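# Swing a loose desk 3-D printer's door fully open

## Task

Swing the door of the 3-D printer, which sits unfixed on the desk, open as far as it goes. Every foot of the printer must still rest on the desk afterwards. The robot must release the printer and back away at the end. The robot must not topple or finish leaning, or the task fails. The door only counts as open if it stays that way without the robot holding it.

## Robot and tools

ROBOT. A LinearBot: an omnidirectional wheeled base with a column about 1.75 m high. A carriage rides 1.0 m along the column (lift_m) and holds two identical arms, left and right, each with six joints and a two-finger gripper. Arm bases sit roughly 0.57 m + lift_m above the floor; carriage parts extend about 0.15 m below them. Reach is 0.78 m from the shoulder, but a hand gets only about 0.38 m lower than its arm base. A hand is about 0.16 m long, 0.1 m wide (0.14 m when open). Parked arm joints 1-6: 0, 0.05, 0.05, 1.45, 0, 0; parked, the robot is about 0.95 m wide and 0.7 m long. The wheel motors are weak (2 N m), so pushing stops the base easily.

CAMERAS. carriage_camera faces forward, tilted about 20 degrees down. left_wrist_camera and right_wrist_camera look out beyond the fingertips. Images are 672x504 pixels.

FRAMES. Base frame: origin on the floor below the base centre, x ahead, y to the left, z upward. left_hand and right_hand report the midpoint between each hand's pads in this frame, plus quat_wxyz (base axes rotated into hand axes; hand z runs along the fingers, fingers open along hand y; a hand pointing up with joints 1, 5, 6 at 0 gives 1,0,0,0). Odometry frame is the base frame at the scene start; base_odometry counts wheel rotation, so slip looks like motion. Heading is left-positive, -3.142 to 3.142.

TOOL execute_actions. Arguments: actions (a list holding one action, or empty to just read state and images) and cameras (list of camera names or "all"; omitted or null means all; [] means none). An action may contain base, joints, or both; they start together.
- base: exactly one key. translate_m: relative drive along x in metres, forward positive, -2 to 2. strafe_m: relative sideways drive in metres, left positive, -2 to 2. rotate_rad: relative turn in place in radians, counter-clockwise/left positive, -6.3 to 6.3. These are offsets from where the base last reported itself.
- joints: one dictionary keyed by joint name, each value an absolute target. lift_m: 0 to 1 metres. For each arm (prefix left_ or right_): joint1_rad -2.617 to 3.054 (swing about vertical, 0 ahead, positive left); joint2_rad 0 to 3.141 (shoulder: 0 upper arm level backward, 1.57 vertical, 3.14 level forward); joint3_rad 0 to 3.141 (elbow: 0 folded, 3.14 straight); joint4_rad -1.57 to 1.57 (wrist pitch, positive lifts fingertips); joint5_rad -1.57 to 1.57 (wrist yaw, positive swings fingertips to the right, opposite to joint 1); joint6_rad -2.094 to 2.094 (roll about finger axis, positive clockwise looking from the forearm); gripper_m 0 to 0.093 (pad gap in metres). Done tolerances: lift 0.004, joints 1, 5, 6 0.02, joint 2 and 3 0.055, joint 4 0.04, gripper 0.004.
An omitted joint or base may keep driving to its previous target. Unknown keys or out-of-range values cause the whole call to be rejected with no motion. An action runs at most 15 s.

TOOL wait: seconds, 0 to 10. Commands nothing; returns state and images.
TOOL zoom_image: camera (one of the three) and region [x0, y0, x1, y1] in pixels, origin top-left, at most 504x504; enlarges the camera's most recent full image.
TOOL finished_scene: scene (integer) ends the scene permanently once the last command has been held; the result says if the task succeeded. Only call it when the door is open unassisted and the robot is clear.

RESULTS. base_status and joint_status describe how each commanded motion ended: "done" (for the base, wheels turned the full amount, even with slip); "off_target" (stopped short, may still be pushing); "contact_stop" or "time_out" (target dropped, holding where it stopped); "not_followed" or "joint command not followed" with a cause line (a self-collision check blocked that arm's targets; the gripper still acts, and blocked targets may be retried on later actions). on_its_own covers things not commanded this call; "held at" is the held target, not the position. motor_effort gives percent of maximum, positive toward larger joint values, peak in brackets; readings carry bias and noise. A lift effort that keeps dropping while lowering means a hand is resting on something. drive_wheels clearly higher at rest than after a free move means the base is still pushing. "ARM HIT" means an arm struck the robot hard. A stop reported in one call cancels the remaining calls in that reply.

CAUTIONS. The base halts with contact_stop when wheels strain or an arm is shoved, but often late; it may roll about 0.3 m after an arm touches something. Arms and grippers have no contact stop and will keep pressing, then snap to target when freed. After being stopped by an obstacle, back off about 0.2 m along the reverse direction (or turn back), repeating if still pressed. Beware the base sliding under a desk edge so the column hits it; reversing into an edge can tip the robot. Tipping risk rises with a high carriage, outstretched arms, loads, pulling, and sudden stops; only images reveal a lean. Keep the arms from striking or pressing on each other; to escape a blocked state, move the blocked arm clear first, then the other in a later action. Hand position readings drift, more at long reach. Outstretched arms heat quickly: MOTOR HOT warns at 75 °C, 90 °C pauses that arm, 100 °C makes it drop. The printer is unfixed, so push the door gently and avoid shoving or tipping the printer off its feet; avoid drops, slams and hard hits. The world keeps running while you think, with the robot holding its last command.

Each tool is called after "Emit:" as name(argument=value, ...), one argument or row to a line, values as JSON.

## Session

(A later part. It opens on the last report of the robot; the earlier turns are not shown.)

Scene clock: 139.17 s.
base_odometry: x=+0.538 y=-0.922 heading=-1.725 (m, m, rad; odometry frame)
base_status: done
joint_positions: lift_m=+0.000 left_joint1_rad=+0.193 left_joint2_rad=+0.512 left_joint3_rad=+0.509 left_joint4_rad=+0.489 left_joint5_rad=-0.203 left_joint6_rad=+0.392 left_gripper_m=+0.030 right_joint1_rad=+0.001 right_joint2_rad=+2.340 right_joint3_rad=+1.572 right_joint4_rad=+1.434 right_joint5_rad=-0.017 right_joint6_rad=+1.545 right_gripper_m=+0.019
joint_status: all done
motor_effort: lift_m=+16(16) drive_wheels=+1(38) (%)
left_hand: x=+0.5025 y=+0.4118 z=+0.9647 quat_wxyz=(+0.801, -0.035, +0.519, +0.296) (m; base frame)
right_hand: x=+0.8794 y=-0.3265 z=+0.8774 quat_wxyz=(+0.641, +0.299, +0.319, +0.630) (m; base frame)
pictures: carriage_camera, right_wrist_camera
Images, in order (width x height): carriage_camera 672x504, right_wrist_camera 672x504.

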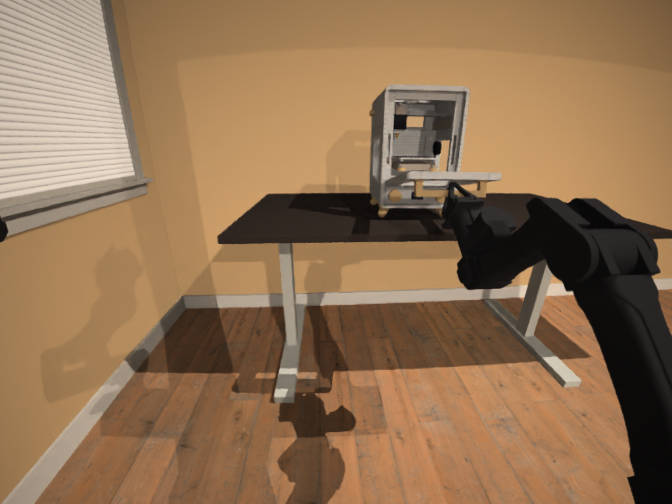

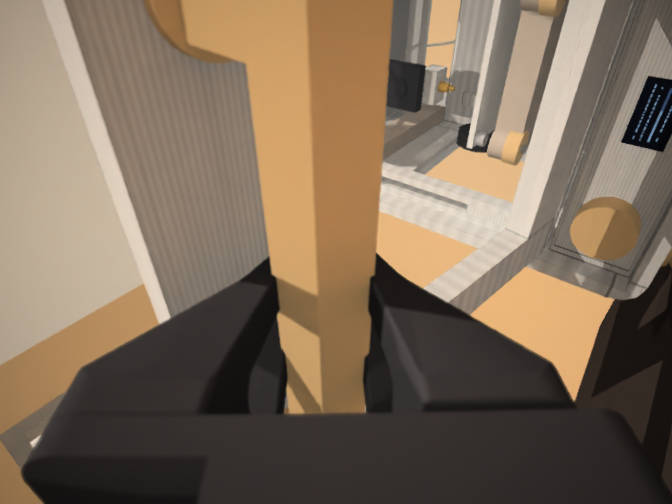

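Emit:
execute_actions(
  actions=[
    {"joints":{"right_joint2_rad":2.4,"right_joint4_rad":1.5,"right_gripper_m":0.05}},
  ],
  cameras=["carriage_camera","right_wrist_camera"],
)

Emit:
execute_actions(
  actions=[
    {"base":{"translate_m":-0.2}},
  ],
  cameras=["carriage_camera","right_wrist_camera"],
)

Emit:
execute_actions(
  actions=[
    {"joints":{"lift_m":0.1,"right_joint2_rad":2.0}},
  ],
  cameras=["carriage_camera","right_wrist_camera"],
)

Scene clock: 142.77 s.
base_odometry: x=+0.538 y=-0.922 heading=-1.725 (m, m, rad; odometry frame)
base_status: not commanded
joint_positions: lift_m=+0.000 left_joint1_rad=+0.193 left_joint2_rad=+0.512 left_joint3_rad=+0.509 left_joint4_rad=+0.489 left_joint5_rad=-0.203 left_joint6_rad=+0.392 left_gripper_m=+0.030 right_joint1_rad=+0.001 right_joint2_rad=+2.429 right_joint3_rad=+1.572 right_joint4_rad=+1.428 right_joint5_rad=-0.007 right_joint6_rad=+1.560 right_gripper_m=+0.050
joint_status: right_joint4_rad off_target (ended at +1.428, target +1.500); the others done
motor_effort: lift_m=+16(16) drive_wheels=+0(1) (%)
left_hand: x=+0.5025 y=+0.4118 z=+0.9647 quat_wxyz=(+0.801, -0.035, +0.519, +0.296) (m; base frame)
right_hand: x=+0.8969 y=-0.3283 z=+0.8228 quat_wxyz=(+0.623, +0.335, +0.343, +0.619) (m; base frame)
pictures: carriage_camera, right_wrist_camera
Images, in order (width x height): carriage_camera 672x504, right_wrist_camera 672x504.

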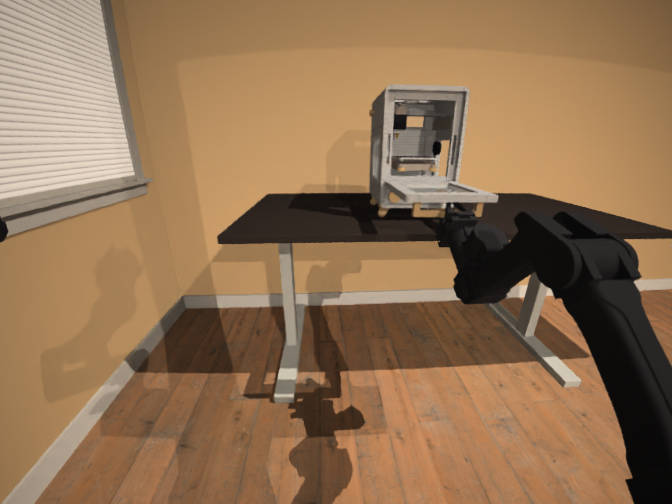

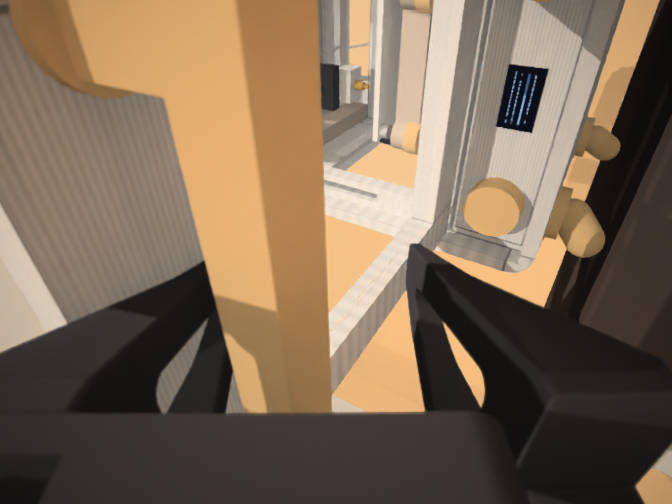

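Scene clock: 144.93 s.
base_odometry: x=+0.569 y=-0.724 heading=-1.725 (m, m, rad; odometry frame)
base_status: done
joint_positions: lift_m=+0.000 left_joint1_rad=+0.193 left_joint2_rad=+0.512 left_joint3_rad=+0.509 left_joint4_rad=+0.491 left_joint5_rad=-0.203 left_joint6_rad=+0.392 left_gripper_m=+0.030 right_joint1_rad=+0.001 right_joint2_rad=+2.413 right_joint3_rad=+1.572 right_joint4_rad=+1.491 right_joint5_rad=-0.004 right_joint6_rad=+1.561 right_gripper_m=+0.050
joint_status: not commanded
on_its_own: right_joint4_rad moved +0.063 to your old target +1.500
motor_effort: lift_m=+16(16) drive_wheels=-7(36) (%)
left_hand: x=+0.5023 y=+0.4117 z=+0.9651 quat_wxyz=(+0.801, -0.036, +0.519, +0.296) (m; base frame)
right_hand: x=+0.8853 y=-0.3288 z=+0.8450 quat_wxyz=(+0.636, +0.311, +0.317, +0.631) (m; base frame)
pictures: carriage_camera, right_wrist_camera
Images, in order (width x height): carriage_camera 672x504, right_wrist_camera 672x504.

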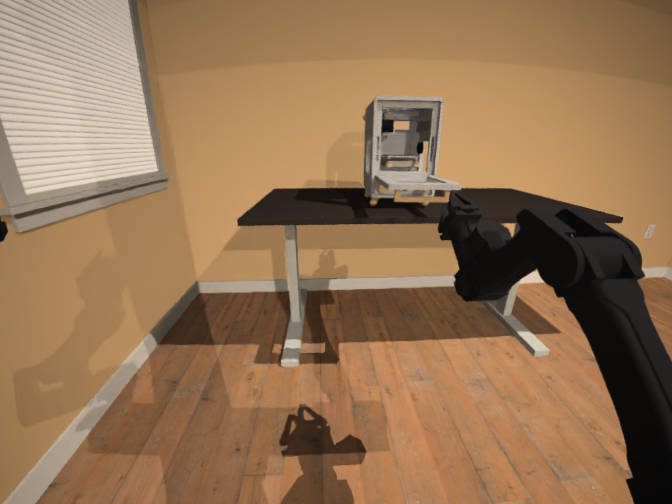

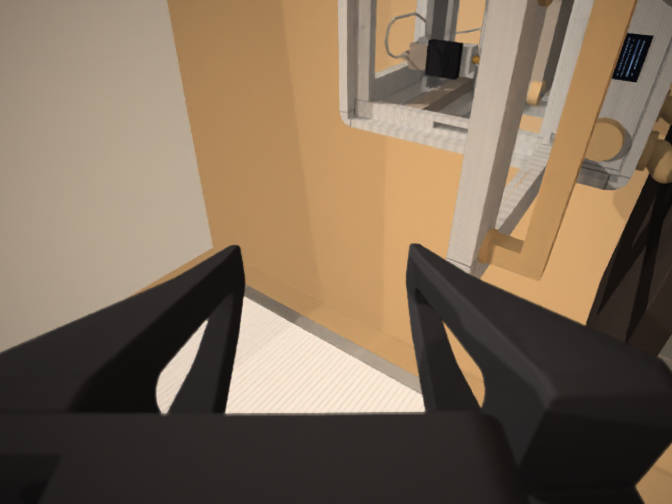

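Scene clock: 146.17 s.
base_odometry: x=+0.569 y=-0.724 heading=-1.725 (m, m, rad; odometry frame)
base_status: not commanded
joint_positions: lift_m=+0.100 left_joint1_rad=+0.193 left_joint2_rad=+0.512 left_joint3_rad=+0.509 left_joint4_rad=+0.498 left_joint5_rad=-0.203 left_joint6_rad=+0.392 left_gripper_m=+0.030 right_joint1_rad=+0.001 right_joint2_rad=+1.995 right_joint3_rad=+1.572 right_joint4_rad=+1.505 right_joint5_rad=-0.004 right_joint6_rad=+1.562 right_gripper_m=+0.050
joint_status: all done
motor_effort: lift_m=+17(22) drive_wheels=-4(8) (%)
left_hand: x=+0.5015 y=+0.4116 z=+1.0664 quat_wxyz=(+0.803, -0.036, +0.516, +0.296) (m; base frame)
right_hand: x=+0.7565 y=-0.3289 z=+1.1746 quat_wxyz=(+0.689, +0.169, +0.173, +0.684) (m; base frame)
pictures: carriage_camera, right_wrist_camera
Images, in order (width x height): carriage_camera 672x504, right_wrist_camera 672x504.

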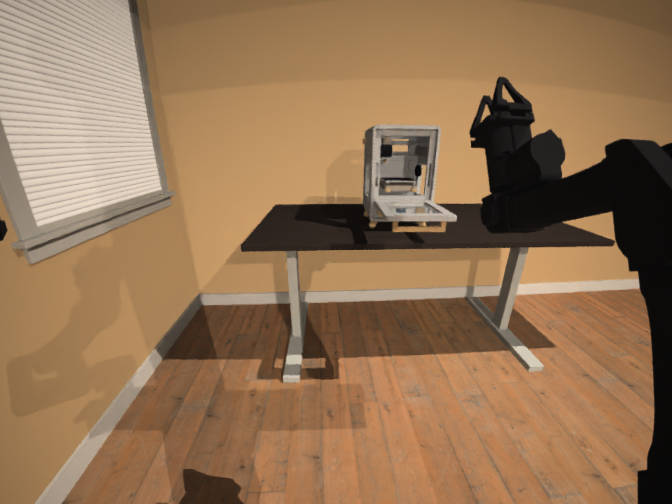

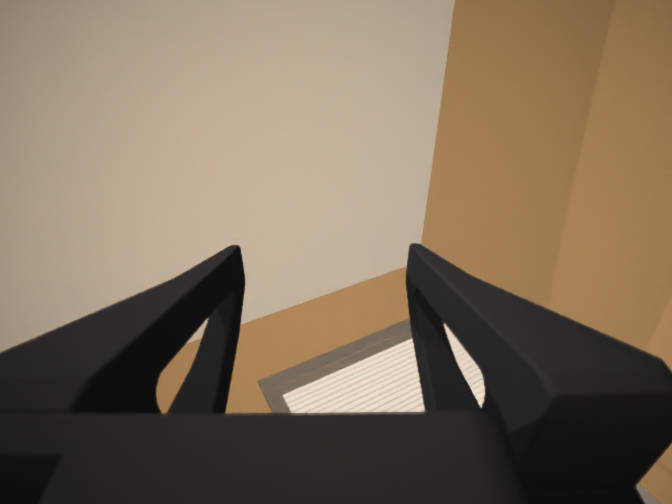

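Emit:
execute_actions(
  actions=[
    {"joints":{"lift_m":0.26,"right_joint2_rad":2.2,"right_joint3_rad":1.15,"right_joint4_rad":1.0,"right_joint6_rad":0,"right_gripper_m":0}},
  ],
  cameras=[],
)

Emit:
execute_actions(
  actions=[
    {"base":{"translate_m":0.25}},
  ],
  cameras=["carriage_camera","right_wrist_camera"],
)

Emit:
execute_actions(
  actions=[
    {"joints":{"lift_m":0.2}},
  ],
  cameras=["carriage_camera","right_wrist_camera"],
)

Scene clock: 151.87 s.
base_odometry: x=+0.569 y=-0.724 heading=-1.725 (m, m, rad; odometry frame)
base_status: not commanded
joint_positions: lift_m=+0.260 left_joint1_rad=+0.193 left_joint2_rad=+0.512 left_joint3_rad=+0.509 left_joint4_rad=+0.498 left_joint5_rad=-0.203 left_joint6_rad=+0.392 left_gripper_m=+0.030 right_joint1_rad=+0.001 right_joint2_rad=+2.198 right_joint3_rad=+1.162 right_joint4_rad=+1.001 right_joint5_rad=-0.004 right_joint6_rad=+0.009 right_gripper_m=+0.000
joint_status: all done
motor_effort: lift_m=+18(22) drive_wheels=-4(4) (%)
left_hand: x=+0.5014 y=+0.4116 z=+1.2264 quat_wxyz=(+0.803, -0.036, +0.516, +0.296) (m; base frame)
right_hand: x=+0.8618 y=-0.3288 z=+0.9478 quat_wxyz=(+0.695, +0.002, +0.719, +0.005) (m; base frame)
pictures: none
No camera images: the call's "cameras" was empty. Leave "cameras" out to get every camera's image.

Scene clock: 154.30 s.
base_odometry: x=+0.531 y=-0.971 heading=-1.724 (m, m, rad; odometry frame)
base_status: done
joint_positions: lift_m=+0.260 left_joint1_rad=+0.193 left_joint2_rad=+0.512 left_joint3_rad=+0.509 left_joint4_rad=+0.496 left_joint5_rad=-0.203 left_joint6_rad=+0.392 left_gripper_m=+0.030 right_joint1_rad=+0.001 right_joint2_rad=+2.198 right_joint3_rad=+1.162 right_joint4_rad=+0.999 right_joint5_rad=-0.003 right_joint6_rad=+0.009 right_gripper_m=+0.000
joint_status: not commanded
motor_effort: lift_m=+18(18) drive_wheels=-12(40) (%)
left_hand: x=+0.5017 y=+0.4116 z=+1.2259 quat_wxyz=(+0.803, -0.036, +0.517, +0.296) (m; base frame)
right_hand: x=+0.8617 y=-0.3289 z=+0.9473 quat_wxyz=(+0.694, +0.002, +0.720, +0.005) (m; base frame)
pictures: carriage_camera, right_wrist_camera
Images, in order (width x height): carriage_camera 672x504, right_wrist_camera 672x504.

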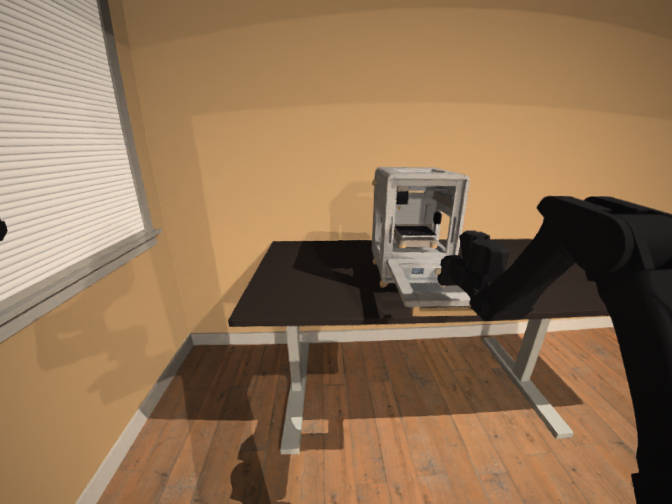

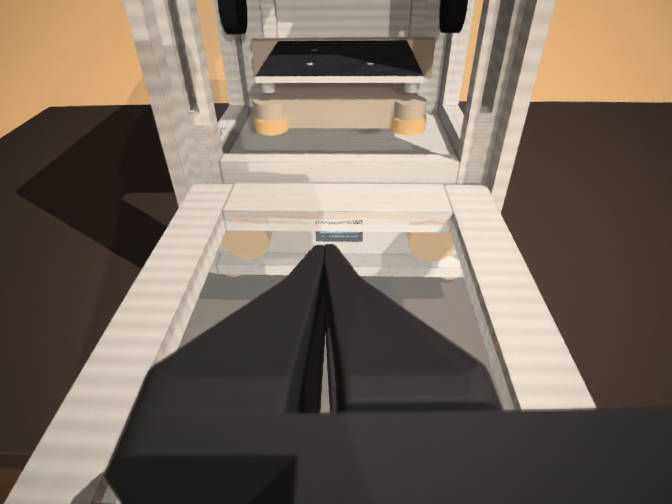

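Scene clock: 155.07 s.
base_odometry: x=+0.531 y=-0.971 heading=-1.724 (m, m, rad; odometry frame)
base_status: not commanded
joint_positions: lift_m=+0.200 left_joint1_rad=+0.193 left_joint2_rad=+0.512 left_joint3_rad=+0.509 left_joint4_rad=+0.490 left_joint5_rad=-0.203 left_joint6_rad=+0.392 left_gripper_m=+0.030 right_joint1_rad=+0.001 right_joint2_rad=+2.197 right_joint3_rad=+1.162 right_joint4_rad=+1.031 right_joint5_rad=-0.003 right_joint6_rad=+0.006 right_gripper_m=+0.000
joint_status: all done
motor_effort: lift_m=+15(16) drive_wheels=+6(10) (%)
left_hand: x=+0.5023 y=+0.4118 z=+1.1651 quat_wxyz=(+0.801, -0.036, +0.519, +0.296) (m; base frame)
right_hand: x=+0.8619 y=-0.3289 z=+0.8957 quat_wxyz=(+0.706, +0.001, +0.708, +0.004) (m; base frame)
pictures: carriage_camera, right_wrist_camera
Images, in order (width x height): carriage_camera 672x504, right_wrist_camera 672x504.

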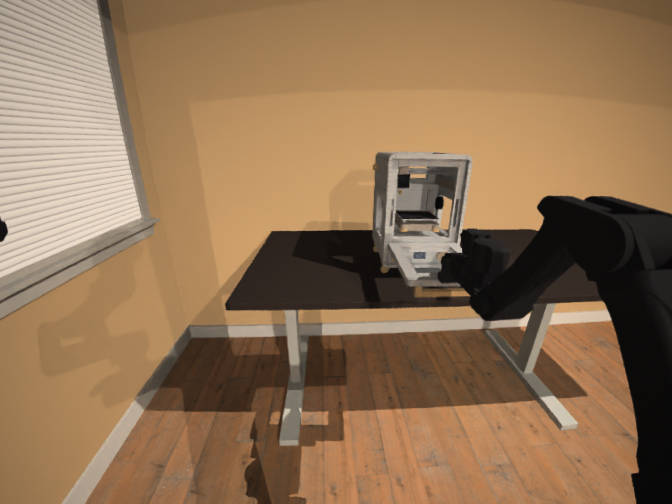

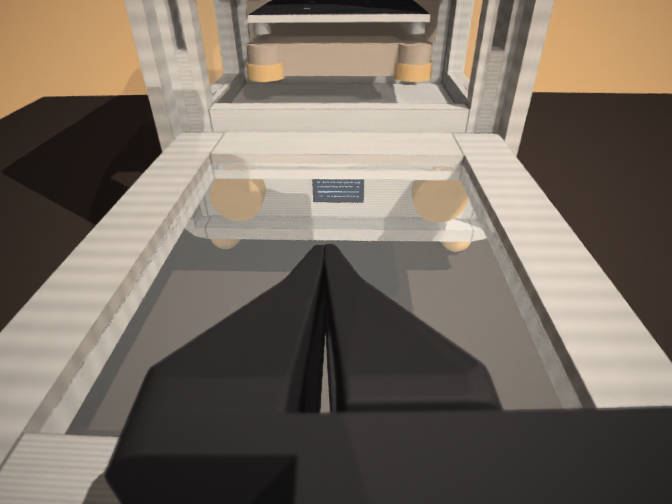

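Touching lightly; press a bit more, then retreat.

Emit:
execute_actions(
  actions=[
    {"joints":{"lift_m":0.175}},
  ],
  cameras=["right_wrist_camera"],
)

Emit:
execute_actions(
  actions=[
    {"joints":{"lift_m":0.27}},
  ],
  cameras=[],
)

Emit:
execute_actions(
  actions=[
    {"base":{"translate_m":-0.5},"joints":{"right_joint2_rad":0.6,"right_joint3_rad":0.3,"right_joint4_rad":1.0}},
  ],
  cameras=["carriage_camera"],
)

Emit:
zoom_image(
  camera="carriage_camera",
  region=[300,130,500,300],
)

Scene clock: 158.33 s.
base_odometry: x=+0.531 y=-0.971 heading=-1.724 (m, m, rad; odometry frame)
base_status: not commanded
joint_positions: lift_m=+0.175 left_joint1_rad=+0.193 left_joint2_rad=+0.512 left_joint3_rad=+0.509 left_joint4_rad=+0.490 left_joint5_rad=-0.203 left_joint6_rad=+0.392 left_gripper_m=+0.030 right_joint1_rad=+0.001 right_joint2_rad=+2.175 right_joint3_rad=+1.162 right_joint4_rad=+1.095 right_joint5_rad=-0.003 right_joint6_rad=+0.003 right_gripper_m=+0.000
joint_status: all done
motor_effort: lift_m=+15(15) drive_wheels=+4(4) (%)
left_hand: x=+0.5023 y=+0.4118 z=+1.1401 quat_wxyz=(+0.801, -0.036, +0.519, +0.296) (m; base frame)
right_hand: x=+0.8602 y=-0.3289 z=+0.8995 quat_wxyz=(+0.736, +0.000, +0.677, +0.003) (m; base frame)
pictures: right_wrist_camera
Images, in order (width x height): right_wrist_camera 672x504.

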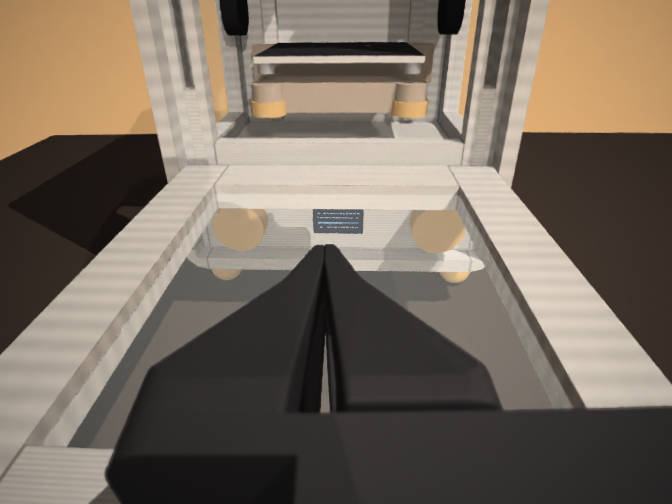

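Scene clock: 159.33 s.
base_odometry: x=+0.531 y=-0.971 heading=-1.724 (m, m, rad; odometry frame)
base_status: not commanded
joint_positions: lift_m=+0.270 left_joint1_rad=+0.193 left_joint2_rad=+0.512 left_joint3_rad=+0.509 left_joint4_rad=+0.497 left_joint5_rad=-0.203 left_joint6_rad=+0.392 left_gripper_m=+0.030 right_joint1_rad=+0.001 right_joint2_rad=+2.200 right_joint3_rad=+1.162 right_joint4_rad=+1.007 right_joint5_rad=-0.003 right_joint6_rad=+0.003 right_gripper_m=+0.000
joint_status: all done
motor_effort: lift_m=+18(22) drive_wheels=+4(4) (%)
left_hand: x=+0.5016 y=+0.4116 z=+1.2362 quat_wxyz=(+0.803, -0.036, +0.516, +0.296) (m; base frame)
right_hand: x=+0.8619 y=-0.3289 z=+0.9576 quat_wxyz=(+0.696, +0.000, +0.718, +0.003) (m; base frame)
pictures: none
No camera images: the call's "cameras" was empty. Leave "cameras" out to get every camera's image.

Scene clock: 162.57 s.
base_odometry: x=+0.608 y=-0.477 heading=-1.724 (m, m, rad; odometry frame)
base_status: done
joint_positions: lift_m=+0.270 left_joint1_rad=+0.193 left_joint2_rad=+0.512 left_joint3_rad=+0.509 left_joint4_rad=+0.494 left_joint5_rad=-0.203 left_joint6_rad=+0.392 left_gripper_m=+0.030 right_joint1_rad=+0.001 right_joint2_rad=+0.609 right_joint3_rad=+0.328 right_joint4_rad=+1.001 right_joint5_rad=-0.002 right_joint6_rad=+0.003 right_gripper_m=+0.000
joint_status: all done
motor_effort: lift_m=+17(17) drive_wheels=-6(53) (%)
left_hand: x=+0.5019 y=+0.4117 z=+1.2355 quat_wxyz=(+0.802, -0.036, +0.517, +0.296) (m; base frame)
right_hand: x=+0.5049 y=-0.3293 z=+1.2354 quat_wxyz=(+0.911, -0.001, +0.413, +0.002) (m; base frame)
pictures: carriage_camera
Images, in order (width x height): carriage_camera 672x504.

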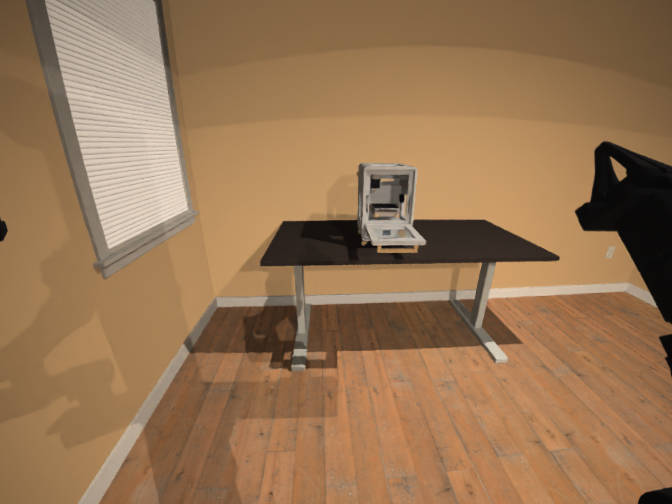

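Region (300, 130, 500, 300) of carriage_camera's 672x504 image, scaled by 2.520, with more detail than that image has; it fills the top 428 rows of this view, and the rest is white.

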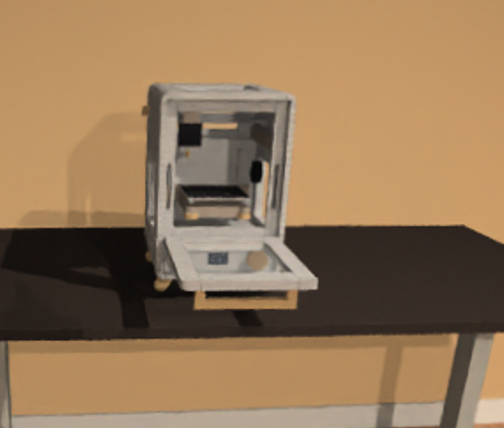

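Emit:
finished_scene(
  scene=1,
)

The scene is finished: the task was done.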